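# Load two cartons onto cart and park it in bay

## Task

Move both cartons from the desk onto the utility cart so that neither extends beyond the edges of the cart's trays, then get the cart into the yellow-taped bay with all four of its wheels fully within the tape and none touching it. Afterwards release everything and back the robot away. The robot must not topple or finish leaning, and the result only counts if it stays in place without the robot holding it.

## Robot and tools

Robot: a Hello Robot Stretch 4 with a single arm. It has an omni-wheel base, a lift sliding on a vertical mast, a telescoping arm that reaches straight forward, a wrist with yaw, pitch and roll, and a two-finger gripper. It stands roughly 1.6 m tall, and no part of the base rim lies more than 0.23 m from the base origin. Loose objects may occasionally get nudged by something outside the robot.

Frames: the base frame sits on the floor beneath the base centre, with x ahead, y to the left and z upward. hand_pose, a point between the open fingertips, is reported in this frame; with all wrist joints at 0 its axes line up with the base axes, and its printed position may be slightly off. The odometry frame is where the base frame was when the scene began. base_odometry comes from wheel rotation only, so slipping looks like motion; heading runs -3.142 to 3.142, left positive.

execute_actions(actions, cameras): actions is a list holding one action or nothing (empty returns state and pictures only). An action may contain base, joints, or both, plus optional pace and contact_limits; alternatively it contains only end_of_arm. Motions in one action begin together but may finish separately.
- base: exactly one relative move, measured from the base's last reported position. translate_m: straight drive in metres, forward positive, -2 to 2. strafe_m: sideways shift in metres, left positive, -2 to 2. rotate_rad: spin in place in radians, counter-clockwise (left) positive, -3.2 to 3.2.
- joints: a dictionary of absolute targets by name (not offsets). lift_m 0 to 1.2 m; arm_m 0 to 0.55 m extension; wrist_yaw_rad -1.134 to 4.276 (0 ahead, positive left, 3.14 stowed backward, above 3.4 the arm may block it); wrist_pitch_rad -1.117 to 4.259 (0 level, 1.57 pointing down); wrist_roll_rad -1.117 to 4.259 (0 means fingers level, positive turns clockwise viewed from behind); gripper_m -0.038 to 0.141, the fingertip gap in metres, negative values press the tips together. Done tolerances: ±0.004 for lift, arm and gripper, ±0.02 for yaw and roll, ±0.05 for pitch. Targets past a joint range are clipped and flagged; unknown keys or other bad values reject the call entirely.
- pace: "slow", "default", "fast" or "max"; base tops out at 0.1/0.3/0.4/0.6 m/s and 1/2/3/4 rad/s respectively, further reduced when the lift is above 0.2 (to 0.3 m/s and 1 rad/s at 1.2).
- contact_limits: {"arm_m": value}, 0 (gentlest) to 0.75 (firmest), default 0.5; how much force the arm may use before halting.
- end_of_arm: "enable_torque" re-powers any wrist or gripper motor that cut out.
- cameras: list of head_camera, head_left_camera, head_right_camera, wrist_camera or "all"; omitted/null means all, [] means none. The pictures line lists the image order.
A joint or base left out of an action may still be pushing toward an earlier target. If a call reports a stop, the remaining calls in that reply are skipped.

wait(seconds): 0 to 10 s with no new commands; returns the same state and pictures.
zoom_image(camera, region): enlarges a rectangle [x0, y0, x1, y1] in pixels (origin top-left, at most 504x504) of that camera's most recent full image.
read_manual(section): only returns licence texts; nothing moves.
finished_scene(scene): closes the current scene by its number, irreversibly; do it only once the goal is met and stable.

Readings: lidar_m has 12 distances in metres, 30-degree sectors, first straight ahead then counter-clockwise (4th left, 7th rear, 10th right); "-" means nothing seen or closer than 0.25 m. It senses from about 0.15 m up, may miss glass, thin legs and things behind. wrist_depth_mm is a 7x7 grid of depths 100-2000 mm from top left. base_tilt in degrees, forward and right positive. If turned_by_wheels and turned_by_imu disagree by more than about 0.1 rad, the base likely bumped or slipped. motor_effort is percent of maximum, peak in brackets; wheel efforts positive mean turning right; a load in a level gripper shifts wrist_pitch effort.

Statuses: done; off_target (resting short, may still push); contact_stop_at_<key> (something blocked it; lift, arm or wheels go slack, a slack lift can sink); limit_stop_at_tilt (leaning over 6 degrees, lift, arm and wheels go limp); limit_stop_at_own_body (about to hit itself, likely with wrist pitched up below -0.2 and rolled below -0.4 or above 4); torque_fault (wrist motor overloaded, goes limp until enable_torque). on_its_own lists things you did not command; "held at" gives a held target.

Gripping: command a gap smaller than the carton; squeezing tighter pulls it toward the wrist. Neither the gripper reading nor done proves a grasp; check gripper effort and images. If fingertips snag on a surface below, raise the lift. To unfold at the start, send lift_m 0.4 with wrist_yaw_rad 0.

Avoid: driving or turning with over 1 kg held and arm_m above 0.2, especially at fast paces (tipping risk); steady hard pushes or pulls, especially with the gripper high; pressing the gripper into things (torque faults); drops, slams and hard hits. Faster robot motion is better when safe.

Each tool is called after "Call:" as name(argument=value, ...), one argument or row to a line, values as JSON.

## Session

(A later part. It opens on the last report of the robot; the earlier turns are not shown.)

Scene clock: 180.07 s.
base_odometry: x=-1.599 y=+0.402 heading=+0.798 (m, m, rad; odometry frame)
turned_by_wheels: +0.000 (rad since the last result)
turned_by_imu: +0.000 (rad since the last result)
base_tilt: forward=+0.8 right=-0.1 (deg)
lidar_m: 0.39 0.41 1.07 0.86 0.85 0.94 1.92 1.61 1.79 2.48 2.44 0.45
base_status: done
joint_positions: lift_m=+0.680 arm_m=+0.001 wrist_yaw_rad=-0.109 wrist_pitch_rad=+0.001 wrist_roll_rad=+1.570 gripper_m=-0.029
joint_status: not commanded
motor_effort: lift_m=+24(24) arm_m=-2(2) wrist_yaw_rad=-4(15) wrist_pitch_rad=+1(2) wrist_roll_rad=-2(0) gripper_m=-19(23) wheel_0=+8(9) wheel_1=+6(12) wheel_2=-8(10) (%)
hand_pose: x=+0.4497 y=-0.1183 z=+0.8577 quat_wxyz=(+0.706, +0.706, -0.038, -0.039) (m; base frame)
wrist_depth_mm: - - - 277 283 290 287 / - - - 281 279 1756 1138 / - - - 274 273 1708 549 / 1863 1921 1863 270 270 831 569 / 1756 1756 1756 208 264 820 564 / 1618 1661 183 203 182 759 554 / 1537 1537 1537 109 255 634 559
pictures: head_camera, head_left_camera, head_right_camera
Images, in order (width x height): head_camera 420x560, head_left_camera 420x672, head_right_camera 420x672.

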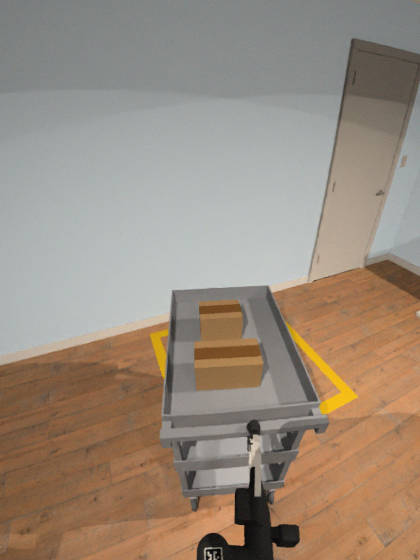

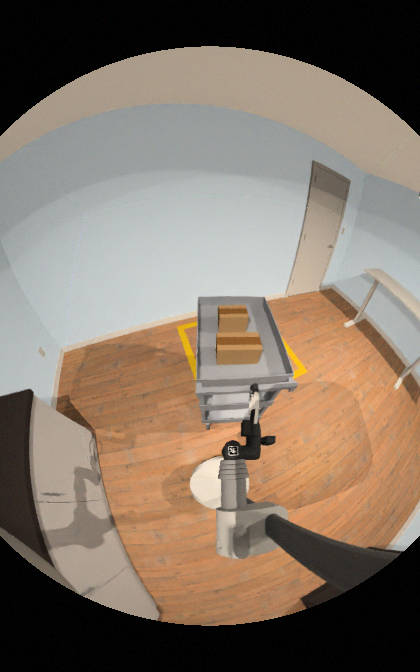

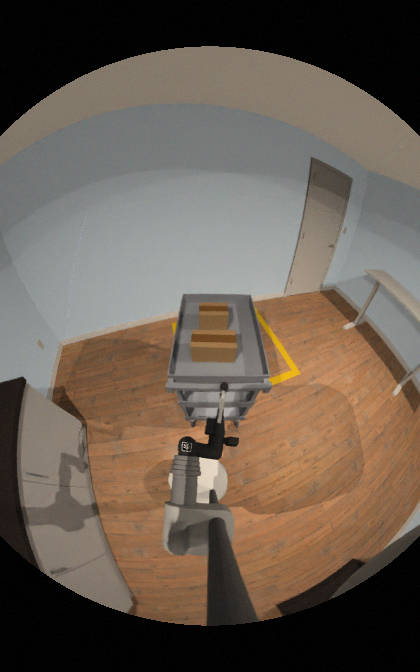

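Call:
execute_actions(
  actions=[
    {"base":{"strafe_m":0.2},"pace":"slow"},
  ],
  cameras=[],
)

Call:
execute_actions(
  actions=[
    {"base":{"rotate_rad":-0.27},"pace":"slow"},
  ],
  cameras=[],
)

Call:
execute_actions(
  actions=[
    {"base":{"strafe_m":0.23},"pace":"slow"},
  ],
  cameras=["head_camera"],
)

Call:
execute_actions(
  actions=[
    {"base":{"translate_m":0.25},"pace":"slow"},
  ],
  cameras=["head_camera","head_left_camera","head_right_camera"],
)

Scene clock: 184.47 s.
base_odometry: x=-1.742 y=+0.541 heading=+0.797 (m, m, rad; odometry frame)
turned_by_wheels: +0.000 (rad since the last result)
turned_by_imu: -0.003 (rad since the last result)
base_tilt: forward=+0.9 right=-0.1 (deg)
lidar_m: 0.44 1.76 0.85 0.68 0.66 0.75 1.20 1.70 1.85 2.66 2.63 0.43
base_status: done
joint_positions: lift_m=+0.680 arm_m=+0.001 wrist_yaw_rad=-0.112 wrist_pitch_rad=+0.001 wrist_roll_rad=+1.570 gripper_m=-0.029
joint_status: not commanded
motor_effort: lift_m=+24(24) arm_m=-2(2) wrist_yaw_rad=+6(18) wrist_pitch_rad=-4(2) wrist_roll_rad=-1(0) gripper_m=-23(22) wheel_0=-8(15) wheel_1=+4(12) wheel_2=+0(4) (%)
hand_pose: x=+0.4493 y=-0.1192 z=+0.8576 quat_wxyz=(+0.706, +0.706, -0.039, -0.040) (m; base frame)
wrist_depth_mm: - - - 183 236 1808 1281 / - - - 187 242 798 549 / 1921 1983 1921 192 248 820 569 / 1863 1863 1808 255 254 831 564 / 1661 1708 1708 204 262 820 559 / 1576 1576 183 206 181 691 554 / 1499 1499 1464 109 276 521 530
pictures: none
No camera images: the call's "cameras" was empty. Leave "cameras" out to get every camera's image.

Scene clock: 185.80 s.
base_odometry: x=-1.742 y=+0.541 heading=+0.529 (m, m, rad; odometry frame)
turned_by_wheels: -0.268 (rad since the last result)
turned_by_imu: -0.273 (rad since the last result)
base_tilt: forward=+0.8 right=-0.1 (deg)
lidar_m: 0.37 0.39 1.77 0.74 0.67 0.70 0.88 1.97 1.70 2.59 2.62 0.47
base_status: done
joint_positions: lift_m=+0.680 arm_m=+0.001 wrist_yaw_rad=-0.106 wrist_pitch_rad=+0.001 wrist_roll_rad=+1.570 gripper_m=-0.029
joint_status: not commanded
motor_effort: lift_m=+23(24) arm_m=-2(2) wrist_yaw_rad=-12(33) wrist_pitch_rad=+0(3) wrist_roll_rad=-1(2) gripper_m=-21(23) wheel_0=+8(12) wheel_1=+5(9) wheel_2=+9(17) (%)
hand_pose: x=+0.4500 y=-0.1174 z=+0.8577 quat_wxyz=(+0.706, +0.706, -0.037, -0.038) (m; base frame)
wrist_depth_mm: - - - 271 - 1808 1255 / - - - 304 307 317 325 / - - - 293 294 1808 535 / - - - 281 281 831 569 / 1921 1983 1921 213 270 820 564 / 1708 1708 183 201 182 741 554 / 1618 1576 1576 109 250 634 559
pictures: none
No camera images: the call's "cameras" was empty. Leave "cameras" out to get every camera's image.

Scene clock: 189.27 s.
base_odometry: x=-1.858 y=+0.740 heading=+0.529 (m, m, rad; odometry frame)
turned_by_wheels: +0.000 (rad since the last result)
turned_by_imu: -0.003 (rad since the last result)
base_tilt: forward=+0.8 right=-0.1 (deg)
lidar_m: 0.40 0.46 1.65 0.53 0.48 0.49 0.65 1.41 1.87 2.73 2.79 0.45
base_status: done
joint_positions: lift_m=+0.680 arm_m=+0.001 wrist_yaw_rad=-0.116 wrist_pitch_rad=+0.001 wrist_roll_rad=+1.570 gripper_m=-0.029
joint_status: not commanded
on_its_own: wrist_yaw_rad is at rest, and its effort (+16) is outside its rest range (-13 to +13)
motor_effort: lift_m=+24(24) arm_m=-2(2) wrist_yaw_rad=+16(27) wrist_pitch_rad=-2(2) wrist_roll_rad=-1(0) gripper_m=-21(21) wheel_0=-7(12) wheel_1=+5(9) wheel_2=+0(7) (%)
hand_pose: x=+0.4489 y=-0.1201 z=+0.8576 quat_wxyz=(+0.706, +0.706, -0.041, -0.041) (m; base frame)
wrist_depth_mm: - - - 203 263 267 - / - - - 263 262 1863 1138 / - - - 263 263 768 569 / - - - 263 263 820 564 / 1863 1808 1863 206 262 831 564 / 1618 1618 185 204 182 750 549 / 1464 1464 1499 109 263 580 559
pictures: head_camera
Images, in order (width x height): head_camera 420x560.

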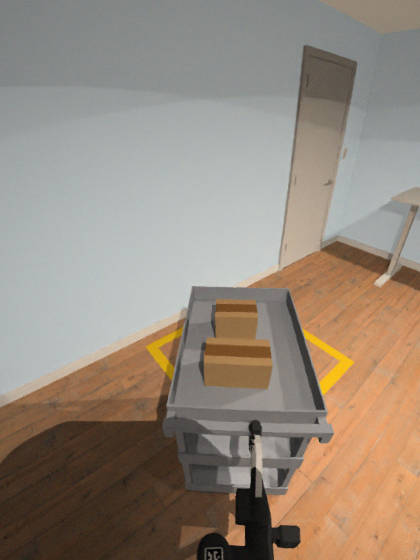

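Scene clock: 193.07 s.
base_odometry: x=-1.643 y=+0.866 heading=+0.529 (m, m, rad; odometry frame)
turned_by_wheels: +0.000 (rad since the last result)
turned_by_imu: +0.000 (rad since the last result)
base_tilt: forward=+0.8 right=-0.1 (deg)
lidar_m: 0.38 0.40 1.44 1.37 0.64 0.65 0.84 2.29 2.06 3.03 2.66 0.46
base_status: done
joint_positions: lift_m=+0.680 arm_m=+0.001 wrist_yaw_rad=-0.109 wrist_pitch_rad=+0.001 wrist_roll_rad=+1.570 gripper_m=-0.029
joint_status: not commanded
motor_effort: lift_m=+24(23) arm_m=-2(2) wrist_yaw_rad=-3(19) wrist_pitch_rad=-2(3) wrist_roll_rad=-2(0) gripper_m=-21(19) wheel_0=+7(9) wheel_1=+5(7) wheel_2=-7(16) (%)
hand_pose: x=+0.4497 y=-0.1183 z=+0.8577 quat_wxyz=(+0.706, +0.706, -0.038, -0.039) (m; base frame)
wrist_depth_mm: - - - 272 300 1708 1205 / - - - 293 294 322 315 / - - - 285 283 1863 535 / 1756 1808 1808 274 274 778 569 / 1618 1576 1618 211 266 831 559 / 1397 1397 183 202 181 750 554 / 1281 1281 1255 109 251 634 554
pictures: head_camera, head_left_camera, head_right_camera
Images, in order (width x height): head_camera 420x560, head_left_camera 420x672, head_right_camera 420x672.

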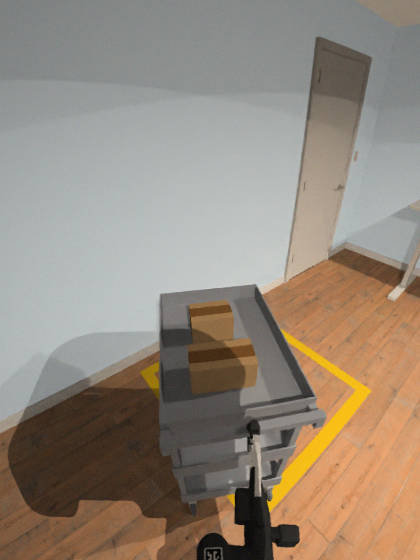

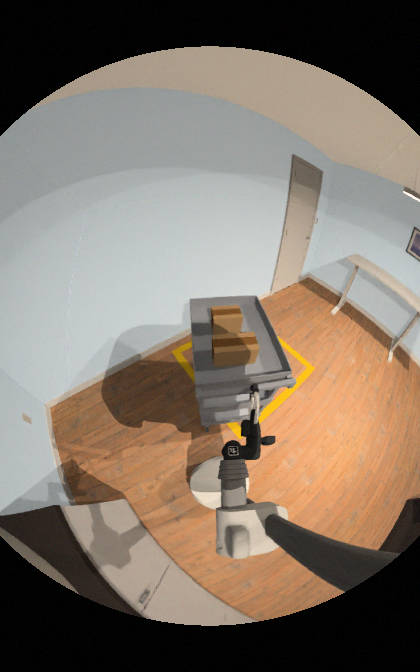

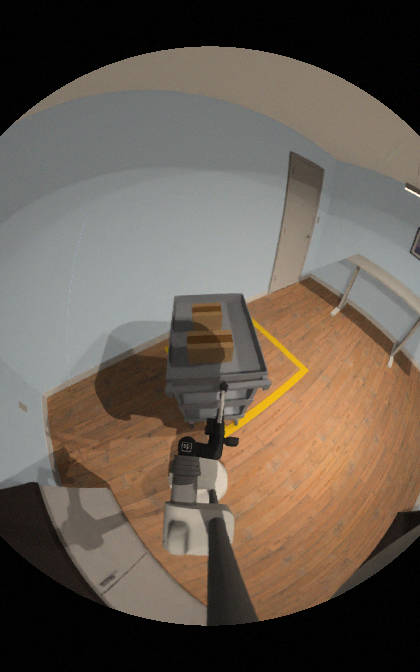

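Call:
execute_actions(
  actions=[
    {"base":{"rotate_rad":0.3},"pace":"slow"},
  ],
  cameras=[],
)

Call:
execute_actions(
  actions=[
    {"base":{"strafe_m":-0.25},"pace":"slow"},
  ],
  cameras=["head_camera"],
)

Call:
execute_actions(
  actions=[
    {"base":{"translate_m":0.12},"pace":"slow"},
  ],
  cameras=["head_camera","head_left_camera","head_right_camera"],
)

Scene clock: 196.07 s.
base_odometry: x=-1.643 y=+0.866 heading=+0.828 (m, m, rad; odometry frame)
turned_by_wheels: +0.298 (rad since the last result)
turned_by_imu: +0.303 (rad since the last result)
base_tilt: forward=+0.8 right=-0.1 (deg)
lidar_m: 0.44 1.41 1.52 0.64 0.64 0.73 1.19 2.06 2.26 2.69 2.67 0.42
base_status: done
joint_positions: lift_m=+0.680 arm_m=+0.001 wrist_yaw_rad=-0.112 wrist_pitch_rad=+0.001 wrist_roll_rad=+1.570 gripper_m=-0.029
joint_status: not commanded
motor_effort: lift_m=+23(23) arm_m=-2(2) wrist_yaw_rad=+5(42) wrist_pitch_rad=-2(2) wrist_roll_rad=+2(0) gripper_m=-22(21) wheel_0=-8(12) wheel_1=-6(10) wheel_2=-5(20) (%)
hand_pose: x=+0.4493 y=-0.1191 z=+0.8576 quat_wxyz=(+0.706, +0.706, -0.039, -0.040) (m; base frame)
wrist_depth_mm: 1808 1808 1756 169 220 1576 544 / 1661 1618 1618 176 229 768 564 / 1537 1537 1537 183 238 809 569 / 1430 1430 1397 191 249 831 564 / 1336 1308 1308 205 260 788 564 / 1255 1255 183 206 182 691 544 / 1182 1160 1160 109 286 525 500
pictures: none
No camera images: the call's "cameras" was empty. Leave "cameras" out to get every camera's image.

Scene clock: 199.70 s.
base_odometry: x=-1.459 y=+0.697 heading=+0.828 (m, m, rad; odometry frame)
turned_by_wheels: +0.000 (rad since the last result)
turned_by_imu: +0.002 (rad since the last result)
base_tilt: forward=+0.8 right=-0.1 (deg)
lidar_m: 0.40 0.43 1.69 0.87 0.87 0.98 1.58 1.94 2.53 2.45 2.44 0.44
base_status: done
joint_positions: lift_m=+0.680 arm_m=+0.001 wrist_yaw_rad=-0.104 wrist_pitch_rad=+0.001 wrist_roll_rad=+1.570 gripper_m=-0.029
joint_status: not commanded
on_its_own: wrist_yaw_rad is at rest, and its effort (-17) is outside its rest range (-13 to +13)
motor_effort: lift_m=+24(24) arm_m=-2(2) wrist_yaw_rad=-17(21) wrist_pitch_rad=+0(1) wrist_roll_rad=+0(1) gripper_m=-22(22) wheel_0=+6(13) wheel_1=-3(10) wheel_2=+0(7) (%)
hand_pose: x=+0.4503 y=-0.1169 z=+0.8577 quat_wxyz=(+0.706, +0.706, -0.036, -0.037) (m; base frame)
wrist_depth_mm: 1863 1921 1863 276 281 286 285 / 1756 1708 1756 278 278 1618 1182 / 1618 1618 1576 273 272 1537 544 / 1499 1499 1464 268 268 831 564 / 1397 1397 1397 208 264 820 564 / 1308 1308 182 202 182 750 554 / 1255 1229 1255 109 256 627 559
pictures: head_camera
Images, in order (width x height): head_camera 420x560.

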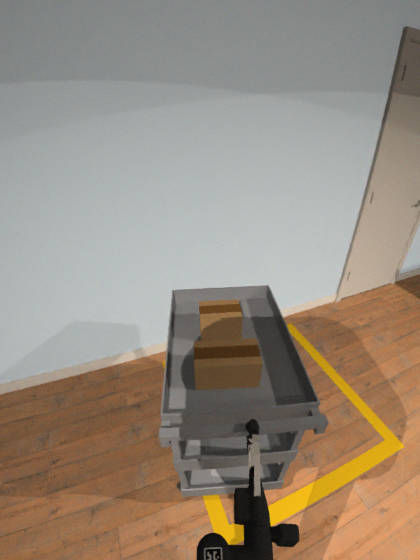

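Scene clock: 202.17 s.
base_odometry: x=-1.378 y=+0.785 heading=+0.828 (m, m, rad; odometry frame)
turned_by_wheels: +0.000 (rad since the last result)
turned_by_imu: -0.001 (rad since the last result)
base_tilt: forward=+0.8 right=-0.1 (deg)
lidar_m: 0.39 0.43 1.55 0.92 0.90 1.02 1.67 2.04 2.61 2.41 2.40 0.45
base_status: done
joint_positions: lift_m=+0.680 arm_m=+0.001 wrist_yaw_rad=-0.114 wrist_pitch_rad=+0.001 wrist_roll_rad=+1.570 gripper_m=-0.029
joint_status: not commanded
motor_effort: lift_m=+23(24) arm_m=-2(2) wrist_yaw_rad=+11(17) wrist_pitch_rad=+0(0) wrist_roll_rad=+0(1) gripper_m=-21(22) wheel_0=+5(8) wheel_1=+4(8) wheel_2=-9(7) (%)
hand_pose: x=+0.4491 y=-0.1196 z=+0.8577 quat_wxyz=(+0.706, +0.706, -0.040, -0.040) (m; base frame)
wrist_depth_mm: 1756 1756 1756 277 286 293 291 / 1618 1618 1576 282 282 1537 1205 / 1499 1499 1464 274 276 1464 535 / 1397 1366 1397 271 271 831 564 / 1281 1281 1281 208 265 831 564 / 1205 1205 183 202 181 750 549 / 1138 1138 1138 109 252 634 564
pictures: head_camera, head_left_camera, head_right_camera
Images, in order (width x height): head_camera 420x560, head_left_camera 420x672, head_right_camera 420x672.

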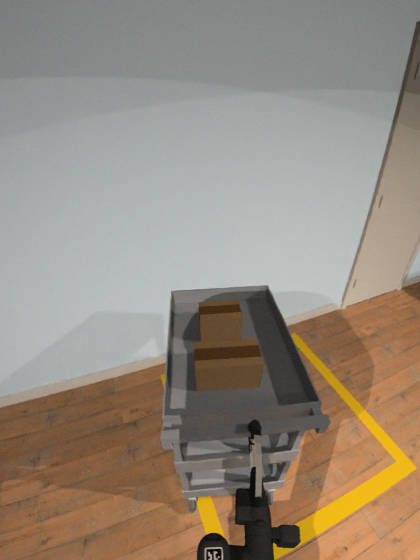

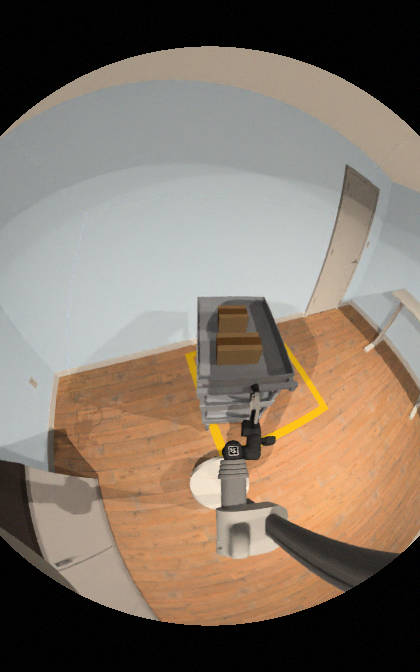

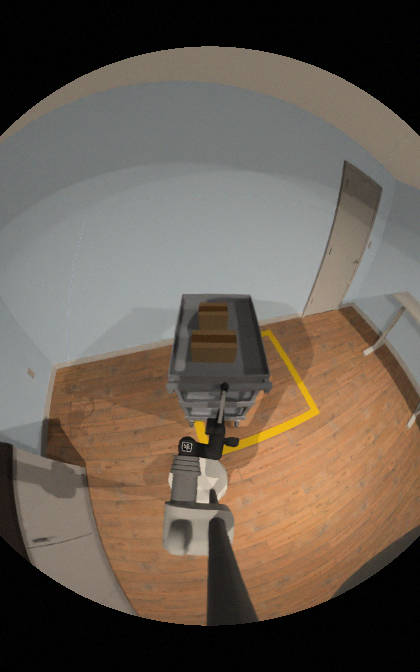

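Call:
execute_actions(
  actions=[
    {"base":{"strafe_m":-0.21},"joints":{"wrist_yaw_rad":0.17,"arm_m":0.011},"pace":"slow"},
  ],
  cameras=[],
)

Call:
execute_actions(
  actions=[
    {"base":{"strafe_m":-0.177},"joints":{"wrist_yaw_rad":0.36,"arm_m":0.063},"pace":"slow"},
  ],
  cameras=[],
)

Call:
execute_actions(
  actions=[
    {"base":{"strafe_m":-0.164},"joints":{"wrist_yaw_rad":0.55,"arm_m":0.13},"pace":"slow"},
  ],
  cameras=["head_camera","head_left_camera","head_right_camera"],
)

Scene clock: 208.67 s.
base_odometry: x=-1.223 y=+0.643 heading=+0.828 (m, m, rad; odometry frame)
turned_by_wheels: +0.001 (rad since the last result)
turned_by_imu: +0.003 (rad since the last result)
base_tilt: forward=+0.8 right=-0.1 (deg)
lidar_m: 0.42 0.41 1.64 1.12 1.11 1.23 2.29 1.98 2.57 2.21 2.20 0.49
base_status: done
joint_positions: lift_m=+0.680 arm_m=+0.010 wrist_yaw_rad=+0.175 wrist_pitch_rad=+0.000 wrist_roll_rad=+1.570 gripper_m=-0.029
joint_status: all done
on_its_own: wrist_yaw_rad is at rest, and its effort (-14) is outside its rest range (-13 to +13)
motor_effort: lift_m=+24(23) arm_m=+4(6) wrist_yaw_rad=-14(59) wrist_pitch_rad=-2(3) wrist_roll_rad=-1(2) gripper_m=-23(25) wheel_0=+8(14) wheel_1=-5(6) wheel_2=+4(4) (%)
hand_pose: x=+0.4806 y=-0.0359 z=+0.8578 quat_wxyz=(+0.705, +0.704, +0.062, +0.062) (m; base frame)
wrist_depth_mm: 1366 1336 1366 208 267 272 271 / 1336 1336 1336 206 266 1308 1229 / 1308 1308 1308 264 263 831 554 / 1281 1281 1281 263 262 842 569 / 1281 1255 1255 206 259 820 564 / 1255 1229 183 199 182 750 554 / 1229 1205 1229 109 255 621 559
pictures: none
No camera images: the call's "cameras" was empty. Leave "cameras" out to get every camera's image.

Scene clock: 211.57 s.
base_odometry: x=-1.093 y=+0.524 heading=+0.829 (m, m, rad; odometry frame)
turned_by_wheels: +0.000 (rad since the last result)
turned_by_imu: +0.002 (rad since the last result)
base_tilt: forward=+0.8 right=-0.2 (deg)
lidar_m: 0.45 0.44 1.70 1.26 1.27 1.45 1.94 1.90 2.51 2.04 2.03 0.61
base_status: done
joint_positions: lift_m=+0.680 arm_m=+0.062 wrist_yaw_rad=+0.364 wrist_pitch_rad=+0.001 wrist_roll_rad=+1.570 gripper_m=-0.029
joint_status: all done
motor_effort: lift_m=+24(24) arm_m=+3(8) wrist_yaw_rad=-13(57) wrist_pitch_rad=+1(2) wrist_roll_rad=+1(1) gripper_m=-24(25) wheel_0=+6(16) wheel_1=-4(11) wheel_2=+0(6) (%)
hand_pose: x=+0.5341 y=+0.0211 z=+0.8578 quat_wxyz=(+0.696, +0.695, +0.128, +0.128) (m; base frame)
wrist_depth_mm: 1205 1205 1229 266 265 271 270 / 1229 1229 1205 265 264 1205 1182 / 1255 1229 1229 262 262 831 549 / 1255 1281 1229 260 260 831 574 / 1281 1281 1255 206 257 820 559 / 1308 1281 183 198 182 750 554 / 1308 1308 1281 109 253 634 559
pictures: none
No camera images: the call's "cameras" was empty. Leave "cameras" out to get every camera's image.

Scene clock: 214.37 s.
base_odometry: x=-0.972 y=+0.413 heading=+0.829 (m, m, rad; odometry frame)
turned_by_wheels: +0.000 (rad since the last result)
turned_by_imu: +0.002 (rad since the last result)
base_tilt: forward=+0.9 right=-0.2 (deg)
lidar_m: 0.51 0.47 1.76 1.43 1.43 1.62 1.87 1.84 2.44 1.88 1.87 1.88
base_status: done
joint_positions: lift_m=+0.680 arm_m=+0.129 wrist_yaw_rad=+0.554 wrist_pitch_rad=+0.000 wrist_roll_rad=+1.570 gripper_m=-0.029
joint_status: all done
motor_effort: lift_m=+24(24) arm_m=+3(7) wrist_yaw_rad=-10(55) wrist_pitch_rad=+1(3) wrist_roll_rad=+0(1) gripper_m=-22(23) wheel_0=+6(18) wheel_1=-4(12) wheel_2=+0(1) (%)
hand_pose: x=+0.5917 y=+0.0774 z=+0.8579 quat_wxyz=(+0.681, +0.680, +0.193, +0.193) (m; base frame)
wrist_depth_mm: 1138 1118 1118 265 265 268 267 / 1160 1160 1160 264 263 1138 1098 / 1205 1205 1182 262 260 831 549 / 1281 1255 1229 259 258 842 569 / 1308 1308 1308 199 256 820 564 / 1366 1336 183 197 181 750 554 / 1464 1430 1430 109 252 627 564
pictures: head_camera, head_left_camera, head_right_camera
Images, in order (width x height): head_camera 420x560, head_left_camera 420x672, head_right_camera 420x672.

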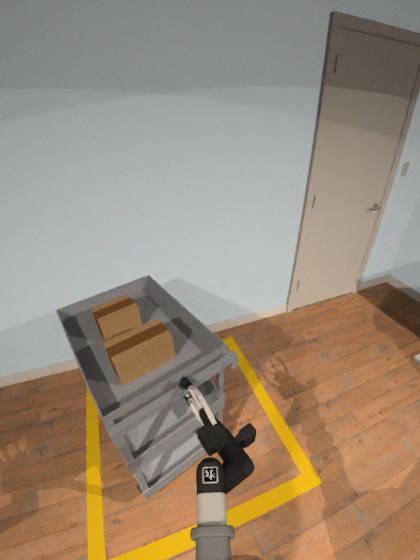

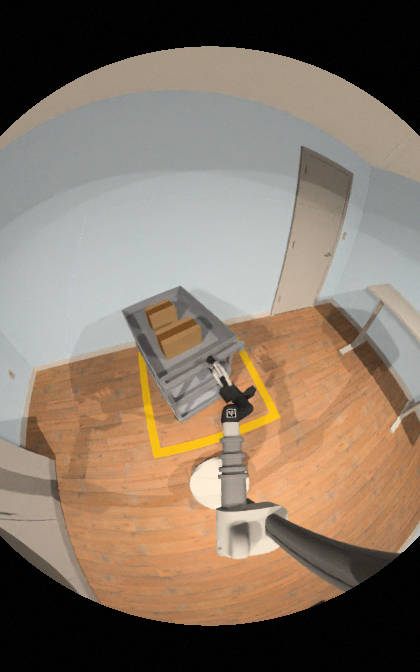

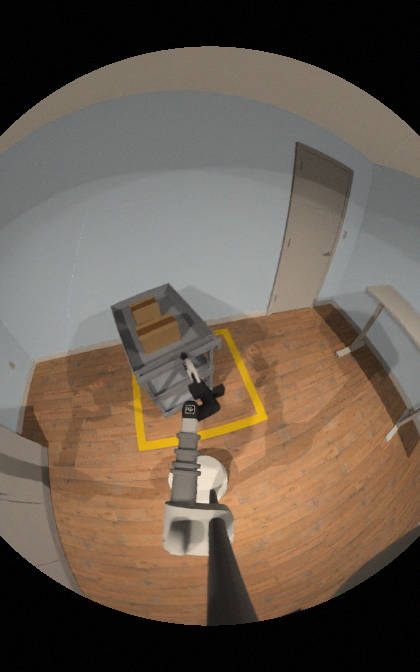

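Call:
execute_actions(
  actions=[
    {"base":{"strafe_m":-0.155},"joints":{"wrist_yaw_rad":0.74,"arm_m":0.23},"pace":"slow"},
  ],
  cameras=[],
)

Call:
execute_actions(
  actions=[
    {"base":{"strafe_m":-0.15},"joints":{"wrist_yaw_rad":0.92,"arm_m":0.34},"pace":"slow"},
  ],
  cameras=[],
)

Call:
execute_actions(
  actions=[
    {"base":{"strafe_m":-0.09},"joints":{"arm_m":0.29},"pace":"slow"},
  ],
  cameras=["head_camera","head_left_camera","head_right_camera"],
)

Scene clock: 217.73 s.
base_odometry: x=-0.858 y=+0.309 heading=+0.829 (m, m, rad; odometry frame)
turned_by_wheels: +0.000 (rad since the last result)
turned_by_imu: +0.002 (rad since the last result)
base_tilt: forward=+0.9 right=-0.1 (deg)
lidar_m: 0.69 0.53 1.82 1.57 1.56 1.77 1.81 1.79 2.40 1.74 1.72 1.93
base_status: done
joint_positions: lift_m=+0.680 arm_m=+0.229 wrist_yaw_rad=+0.744 wrist_pitch_rad=+0.000 wrist_roll_rad=+1.570 gripper_m=-0.029
joint_status: all done
motor_effort: lift_m=+24(23) arm_m=+4(7) wrist_yaw_rad=-10(56) wrist_pitch_rad=+2(0) wrist_roll_rad=+0(0) gripper_m=-22(25) wheel_0=+8(18) wheel_1=-5(14) wheel_2=+1(6) (%)
hand_pose: x=+0.6718 y=+0.1309 z=+0.8580 quat_wxyz=(+0.659, +0.658, +0.257, +0.257) (m; base frame)
wrist_depth_mm: 1042 1042 1060 265 263 268 267 / 1118 1118 1098 263 262 1078 1042 / 1205 1182 1182 260 260 831 549 / 1281 1255 1281 257 257 831 569 / 1397 1366 1366 198 255 820 564 / 1499 1499 184 196 180 759 554 / 1661 1618 1576 109 250 627 559
pictures: none
No camera images: the call's "cameras" was empty. Leave "cameras" out to get every camera's image.

Scene clock: 220.37 s.
base_odometry: x=-0.748 y=+0.207 heading=+0.830 (m, m, rad; odometry frame)
turned_by_wheels: +0.001 (rad since the last result)
turned_by_imu: +0.002 (rad since the last result)
base_tilt: forward=+0.8 right=-0.1 (deg)
lidar_m: 0.78 0.59 1.87 1.73 1.72 1.95 1.78 1.76 2.33 1.59 1.57 1.77
base_status: done
joint_positions: lift_m=+0.680 arm_m=+0.339 wrist_yaw_rad=+0.923 wrist_pitch_rad=+0.000 wrist_roll_rad=+1.570 gripper_m=-0.029
joint_status: all done
motor_effort: lift_m=+23(23) arm_m=+4(8) wrist_yaw_rad=-9(53) wrist_pitch_rad=+3(2) wrist_roll_rad=+2(0) gripper_m=-22(23) wheel_0=+8(18) wheel_1=-4(16) wheel_2=+3(3) (%)
hand_pose: x=+0.7540 y=+0.1773 z=+0.8581 quat_wxyz=(+0.633, +0.633, +0.315, +0.315) (m; base frame)
wrist_depth_mm: 1008 1008 991 267 267 272 271 / 1078 1098 1078 265 265 1042 1025 / 1205 1205 1160 262 260 831 549 / 1366 1336 1336 199 257 831 569 / 1537 1537 1464 197 255 820 559 / 1756 1708 184 195 180 750 554 / - - 1921 109 248 640 564
pictures: none
No camera images: the call's "cameras" was empty. Leave "cameras" out to get every camera's image.

Scene clock: 222.40 s.
base_odometry: x=-0.682 y=+0.147 heading=+0.830 (m, m, rad; odometry frame)
turned_by_wheels: +0.000 (rad since the last result)
turned_by_imu: +0.002 (rad since the last result)
base_tilt: forward=+0.9 right=-0.1 (deg)
lidar_m: 0.74 0.53 1.11 1.80 1.80 2.03 1.72 1.71 2.32 1.51 1.48 1.66
base_status: done
joint_positions: lift_m=+0.680 arm_m=+0.291 wrist_yaw_rad=+0.924 wrist_pitch_rad=+0.000 wrist_roll_rad=+1.570 gripper_m=-0.029
joint_status: all done
motor_effort: lift_m=+23(24) arm_m=-5(7) wrist_yaw_rad=-11(16) wrist_pitch_rad=+4(2) wrist_roll_rad=+1(0) gripper_m=-22(22) wheel_0=+8(17) wheel_1=-3(7) wheel_2=+1(1) (%)
hand_pose: x=+0.7054 y=+0.1775 z=+0.8581 quat_wxyz=(+0.633, +0.633, +0.315, +0.315) (m; base frame)
wrist_depth_mm: 1078 1060 1060 266 266 270 268 / 1160 1160 1138 264 263 1118 1078 / 1281 1281 1281 259 260 831 554 / 1430 1430 1397 199 257 831 569 / 1618 1618 1537 196 254 820 564 / 1921 1808 183 195 181 750 554 / - - - 109 248 627 564
pictures: head_camera, head_left_camera, head_right_camera
Images, in order (width x height): head_camera 420x560, head_left_camera 420x672, head_right_camera 420x672.

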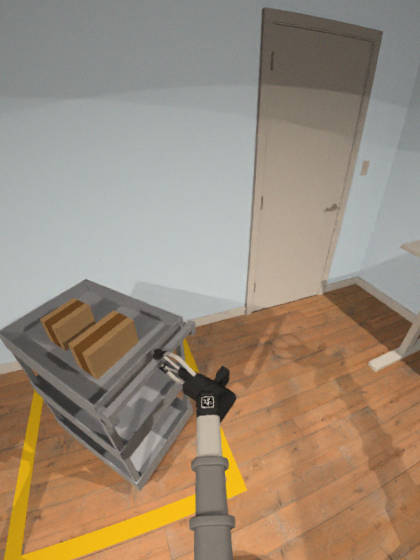

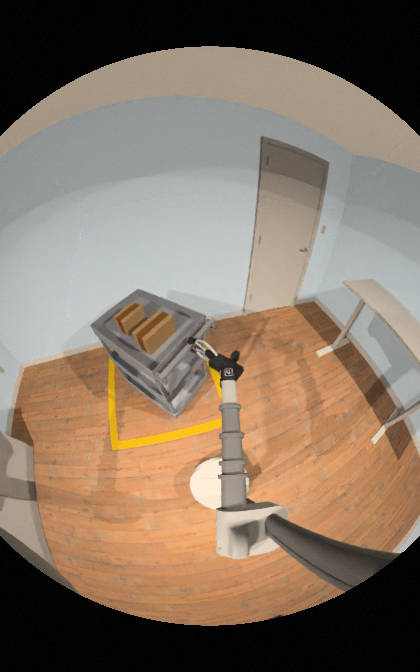

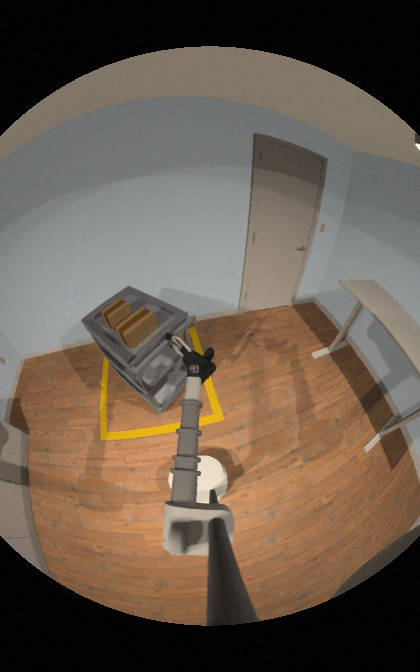

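Call:
execute_actions(
  actions=[
    {"joints":{"gripper_m":0.07}},
  ],
  cameras=[],
)

Call:
execute_actions(
  actions=[
    {"base":{"strafe_m":-0.12},"joints":{"arm_m":0.22},"pace":"slow"},
  ],
  cameras=[],
)

Call:
execute_actions(
  actions=[
    {"joints":{"arm_m":0.0,"wrist_roll_rad":0,"wrist_yaw_rad":0.75,"lift_m":0.3,"wrist_pitch_rad":0.35}},
  ],
)

Scene clock: 224.47 s.
base_odometry: x=-0.681 y=+0.147 heading=+0.830 (m, m, rad; odometry frame)
turned_by_wheels: +0.000 (rad since the last result)
turned_by_imu: -0.001 (rad since the last result)
base_tilt: forward=+0.9 right=-0.1 (deg)
lidar_m: 0.74 0.54 1.09 1.79 1.81 2.02 1.72 1.74 2.31 1.51 1.48 1.68
base_status: not commanded
joint_positions: lift_m=+0.680 arm_m=+0.291 wrist_yaw_rad=+0.920 wrist_pitch_rad=+0.002 wrist_roll_rad=+1.570 gripper_m=+0.070
joint_status: all done
motor_effort: lift_m=+23(23) arm_m=-3(5) wrist_yaw_rad=+2(11) wrist_pitch_rad=-3(3) wrist_roll_rad=+0(0) gripper_m=-1(20) wheel_0=+3(8) wheel_1=-3(3) wheel_2=+1(1) (%)
hand_pose: x=+0.7059 y=+0.1765 z=+0.8574 quat_wxyz=(+0.634, +0.633, +0.314, +0.313) (m; base frame)
wrist_depth_mm: 1060 1060 1060 274 276 281 279 / 1160 1182 1138 213 272 1138 1098 / 1281 1255 1281 210 270 842 539 / 1430 1397 1397 207 264 831 564 / 1618 1576 1537 204 262 809 559 / 1863 1863 216 201 193 759 549 / - - - 109 254 676 559
pictures: none
No camera images: the call's "cameras" was empty. Leave "cameras" out to get every camera's image.

Scene clock: 226.80 s.
base_odometry: x=-0.593 y=+0.066 heading=+0.830 (m, m, rad; odometry frame)
turned_by_wheels: +0.000 (rad since the last result)
turned_by_imu: +0.001 (rad since the last result)
base_tilt: forward=+0.8 right=-0.1 (deg)
lidar_m: 0.81 0.60 0.82 1.92 1.90 2.18 1.69 2.02 2.26 1.40 1.37 1.56
base_status: done
joint_positions: lift_m=+0.680 arm_m=+0.221 wrist_yaw_rad=+0.920 wrist_pitch_rad=+0.002 wrist_roll_rad=+1.570 gripper_m=+0.070
joint_status: all done
motor_effort: lift_m=+23(23) arm_m=-5(2) wrist_yaw_rad=+1(1) wrist_pitch_rad=-3(4) wrist_roll_rad=-1(1) gripper_m=-2(3) wheel_0=+4(10) wheel_1=-4(8) wheel_2=+0(6) (%)
hand_pose: x=+0.6361 y=+0.1765 z=+0.8574 quat_wxyz=(+0.634, +0.633, +0.314, +0.313) (m; base frame)
wrist_depth_mm: 1160 1160 1138 1138 1138 1138 1118 / 1255 1255 1255 410 421 1182 1138 / 1397 1366 1366 410 1308 891 549 / 1576 1537 1537 404 991 820 564 / 1756 1708 1708 399 399 831 554 / - - 216 392 193 741 549 / - - - 109 - 676 559
pictures: none
No camera images: the call's "cameras" was empty. Leave "cameras" out to get every camera's image.

Scene clock: 229.33 s.
base_odometry: x=-0.593 y=+0.066 heading=+0.830 (m, m, rad; odometry frame)
turned_by_wheels: +0.000 (rad since the last result)
turned_by_imu: +0.000 (rad since the last result)
base_tilt: forward=+0.9 right=-0.1 (deg)
lidar_m: 0.82 0.62 0.85 1.93 1.91 2.18 1.69 2.01 2.29 1.39 1.36 1.55
base_status: not commanded
joint_positions: lift_m=+0.300 arm_m=+0.002 wrist_yaw_rad=+0.750 wrist_pitch_rad=+0.352 wrist_roll_rad=+0.000 gripper_m=+0.070
joint_status: all done
joint sent to its limit — the command would take arm_m past its lower limit, so that joint was sent only as far as its limit.
motor_effort: lift_m=+16(24) arm_m=-5(5) wrist_yaw_rad=+0(2) wrist_pitch_rad=-5(5) wrist_roll_rad=-2(4) gripper_m=-3(3) wheel_0=+4(4) wheel_1=-4(4) wheel_2=+0(0) (%)
hand_pose: x=+0.4306 y=+0.1207 z=+0.3790 quat_wxyz=(+0.916, -0.064, +0.163, +0.361) (m; base frame)
wrist_depth_mm: - 1983 459 488 508 539 1118 / - - 480 504 535 1205 1182 / - - 1160 1182 1464 1308 1229 / 1336 1336 931 931 866 1205 1229 / 960 960 591 609 640 904 946 / 741 750 216 768 193 750 732 / 634 609 640 109 640 603 627
pictures: head_camera, head_left_camera, head_right_camera, wrist_camera
camera_calibration (this result's frames):
wrist_camera: T_world_to_cam=[[0.714472, -0.699322, 0.02187, -0.227512], [-0.241538, -0.275866, -0.930353, 0.547348], [0.65665, 0.659429, -0.366011, 0.00515734], [0, 0, 0, 1]] pos_world=[0.29137, -0.0115102, 0.51609]
Images, in order (width x height): head_camera 420x560, head_left_camera 420x672, head_right_camera 420x672, wrist_camera 616x392.

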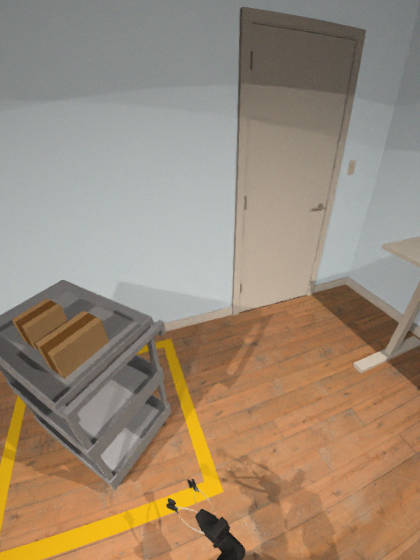

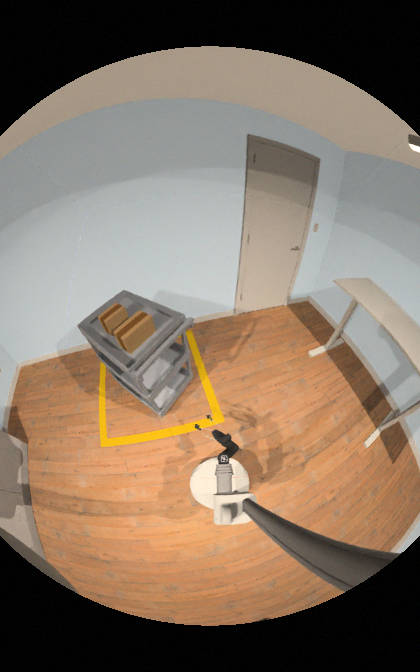

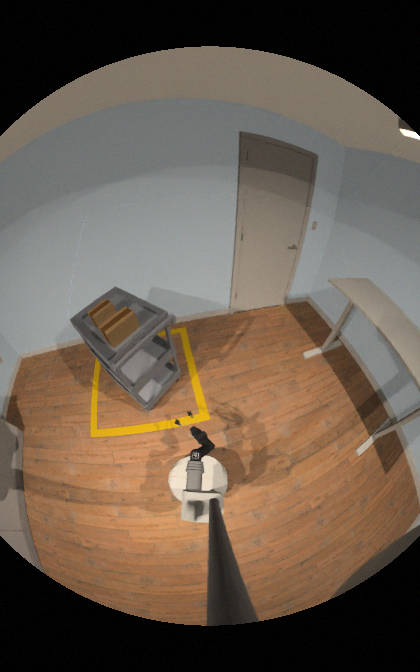

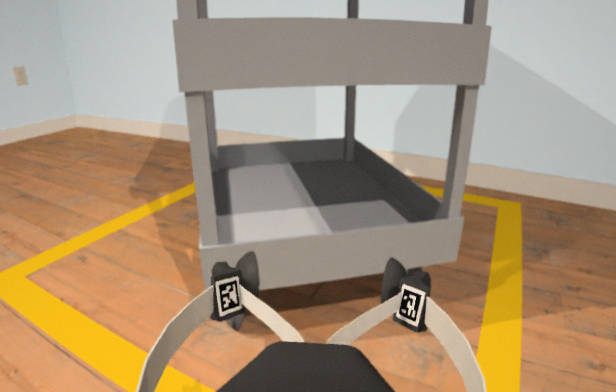

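Call:
execute_actions(
  actions=[
    {"base":{"strafe_m":0.75},"joints":{"wrist_yaw_rad":0.1,"lift_m":0.05,"wrist_pitch_rad":0.0,"gripper_m":0.14}},
  ],
  cameras=["head_camera","wrist_camera"],
)

Scene clock: 233.70 s.
base_odometry: x=-1.146 y=+0.572 heading=+0.830 (m, m, rad; odometry frame)
turned_by_wheels: +0.000 (rad since the last result)
turned_by_imu: -0.005 (rad since the last result)
base_tilt: forward=+0.9 right=-0.1 (deg)
lidar_m: 0.58 0.82 1.69 1.20 1.20 1.36 1.95 1.93 2.52 2.11 2.09 0.56
base_status: done
joint_positions: lift_m=+0.066 arm_m=+0.002 wrist_yaw_rad=+0.100 wrist_pitch_rad=+0.002 wrist_roll_rad=+0.000 gripper_m=+0.140
joint_status: lift_m limit_stop_at_own_body (moved -0.234 of -0.250); the others done
on_its_own: lift_m is slack since a limit_stop_at_own_body (your +0.050 is given up); arm_m is slack since a limit_stop_at_own_body
motor_effort: lift_m=+20(21) arm_m=+0(5) wrist_yaw_rad=+0(5) wrist_pitch_rad=-4(10) wrist_roll_rad=-3(2) gripper_m=-2(2) wheel_0=-4(14) wheel_1=+2(15) wheel_2=+0(0) (%)
hand_pose: x=+0.4687 y=-0.0581 z=+0.2439 quat_wxyz=(+0.999, +0.000, +0.001, +0.050) (m; base frame)
wrist_depth_mm: 1138 1182 535 433 387 364 357 / 1160 1205 597 591 585 549 525 / 1182 1205 1255 1281 1336 1430 1499 / 1182 1229 1255 1308 1366 1397 1499 / 1182 1205 544 480 778 699 640 / 778 741 530 430 353 208 282 / 574 564 615 109 554 306 281
pictures: head_camera, wrist_camera
camera_calibration (this result's frames):
wrist_camera: T_world_to_cam=[[0.135406, -0.990123, 0.0363501, -0.125786], [-0.0200112, -0.0394135, -0.999023, 0.308157], [0.990588, 0.134546, -0.0251504, -0.221539], [0, 0, 0, 1]] pos_world=[0.242653, -0.0825913, 0.306857]
Images, in order (width x height): head_camera 420x560, wrist_camera 616x392.

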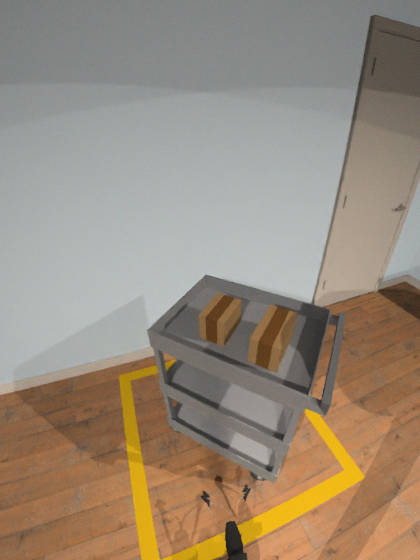

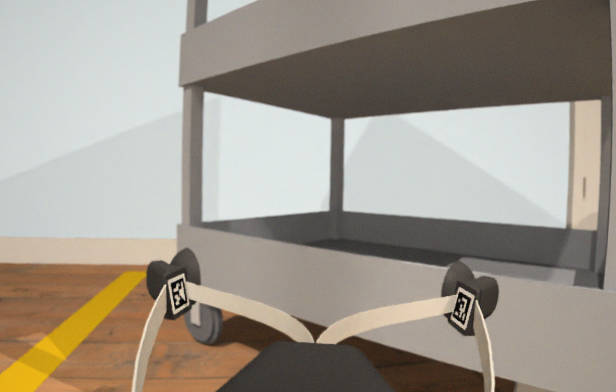

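Call:
execute_actions(
  actions=[
    {"base":{"translate_m":-0.4},"joints":{"lift_m":0.2},"pace":"fast"},
  ],
  cameras=["head_camera"],
)

Call:
finished_scene(
  scene=1,
)

Scene clock: 236.40 s.
base_odometry: x=-1.416 y=+0.277 heading=+0.829 (m, m, rad; odometry frame)
turned_by_wheels: +0.000 (rad since the last result)
turned_by_imu: +0.000 (rad since the last result)
base_tilt: forward=+0.8 right=-0.1 (deg)
lidar_m: 0.94 1.87 2.04 1.08 1.09 1.20 1.86 1.53 2.09 2.25 2.22 0.92
base_status: done
joint_positions: lift_m=+0.200 arm_m=+0.002 wrist_yaw_rad=+0.100 wrist_pitch_rad=+0.002 wrist_roll_rad=+0.000 gripper_m=+0.140
joint_status: all done
on_its_own: arm_m is slack since a limit_stop_at_own_body
motor_effort: lift_m=+23(25) arm_m=+0(0) wrist_yaw_rad=-1(0) wrist_pitch_rad=-5(6) wrist_roll_rad=-1(1) gripper_m=-1(1) wheel_0=-4(11) wheel_1=-3(12) wheel_2=+1(21) (%)
hand_pose: x=+0.4687 y=-0.0581 z=+0.3773 quat_wxyz=(+0.999, +0.000, +0.001, +0.050) (m; base frame)
wrist_depth_mm: 1464 1537 1576 891 831 778 1863 / 1499 1537 1576 1618 1708 1008 1863 / 1499 1576 1618 931 750 676 1863 / 1537 1576 1576 1661 1756 976 1921 / 1537 1576 1618 1255 1255 1042 1863 / 1118 1078 1025 866 723 208 1229 / 831 831 891 109 854 788 878
pictures: head_camera
Images, in order (width x height): head_camera 420x560.

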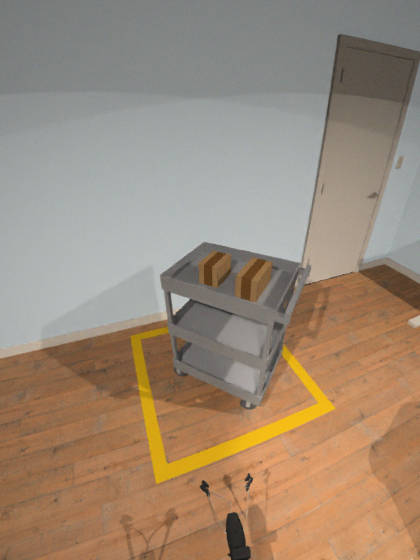

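The scene is finished: the task was done.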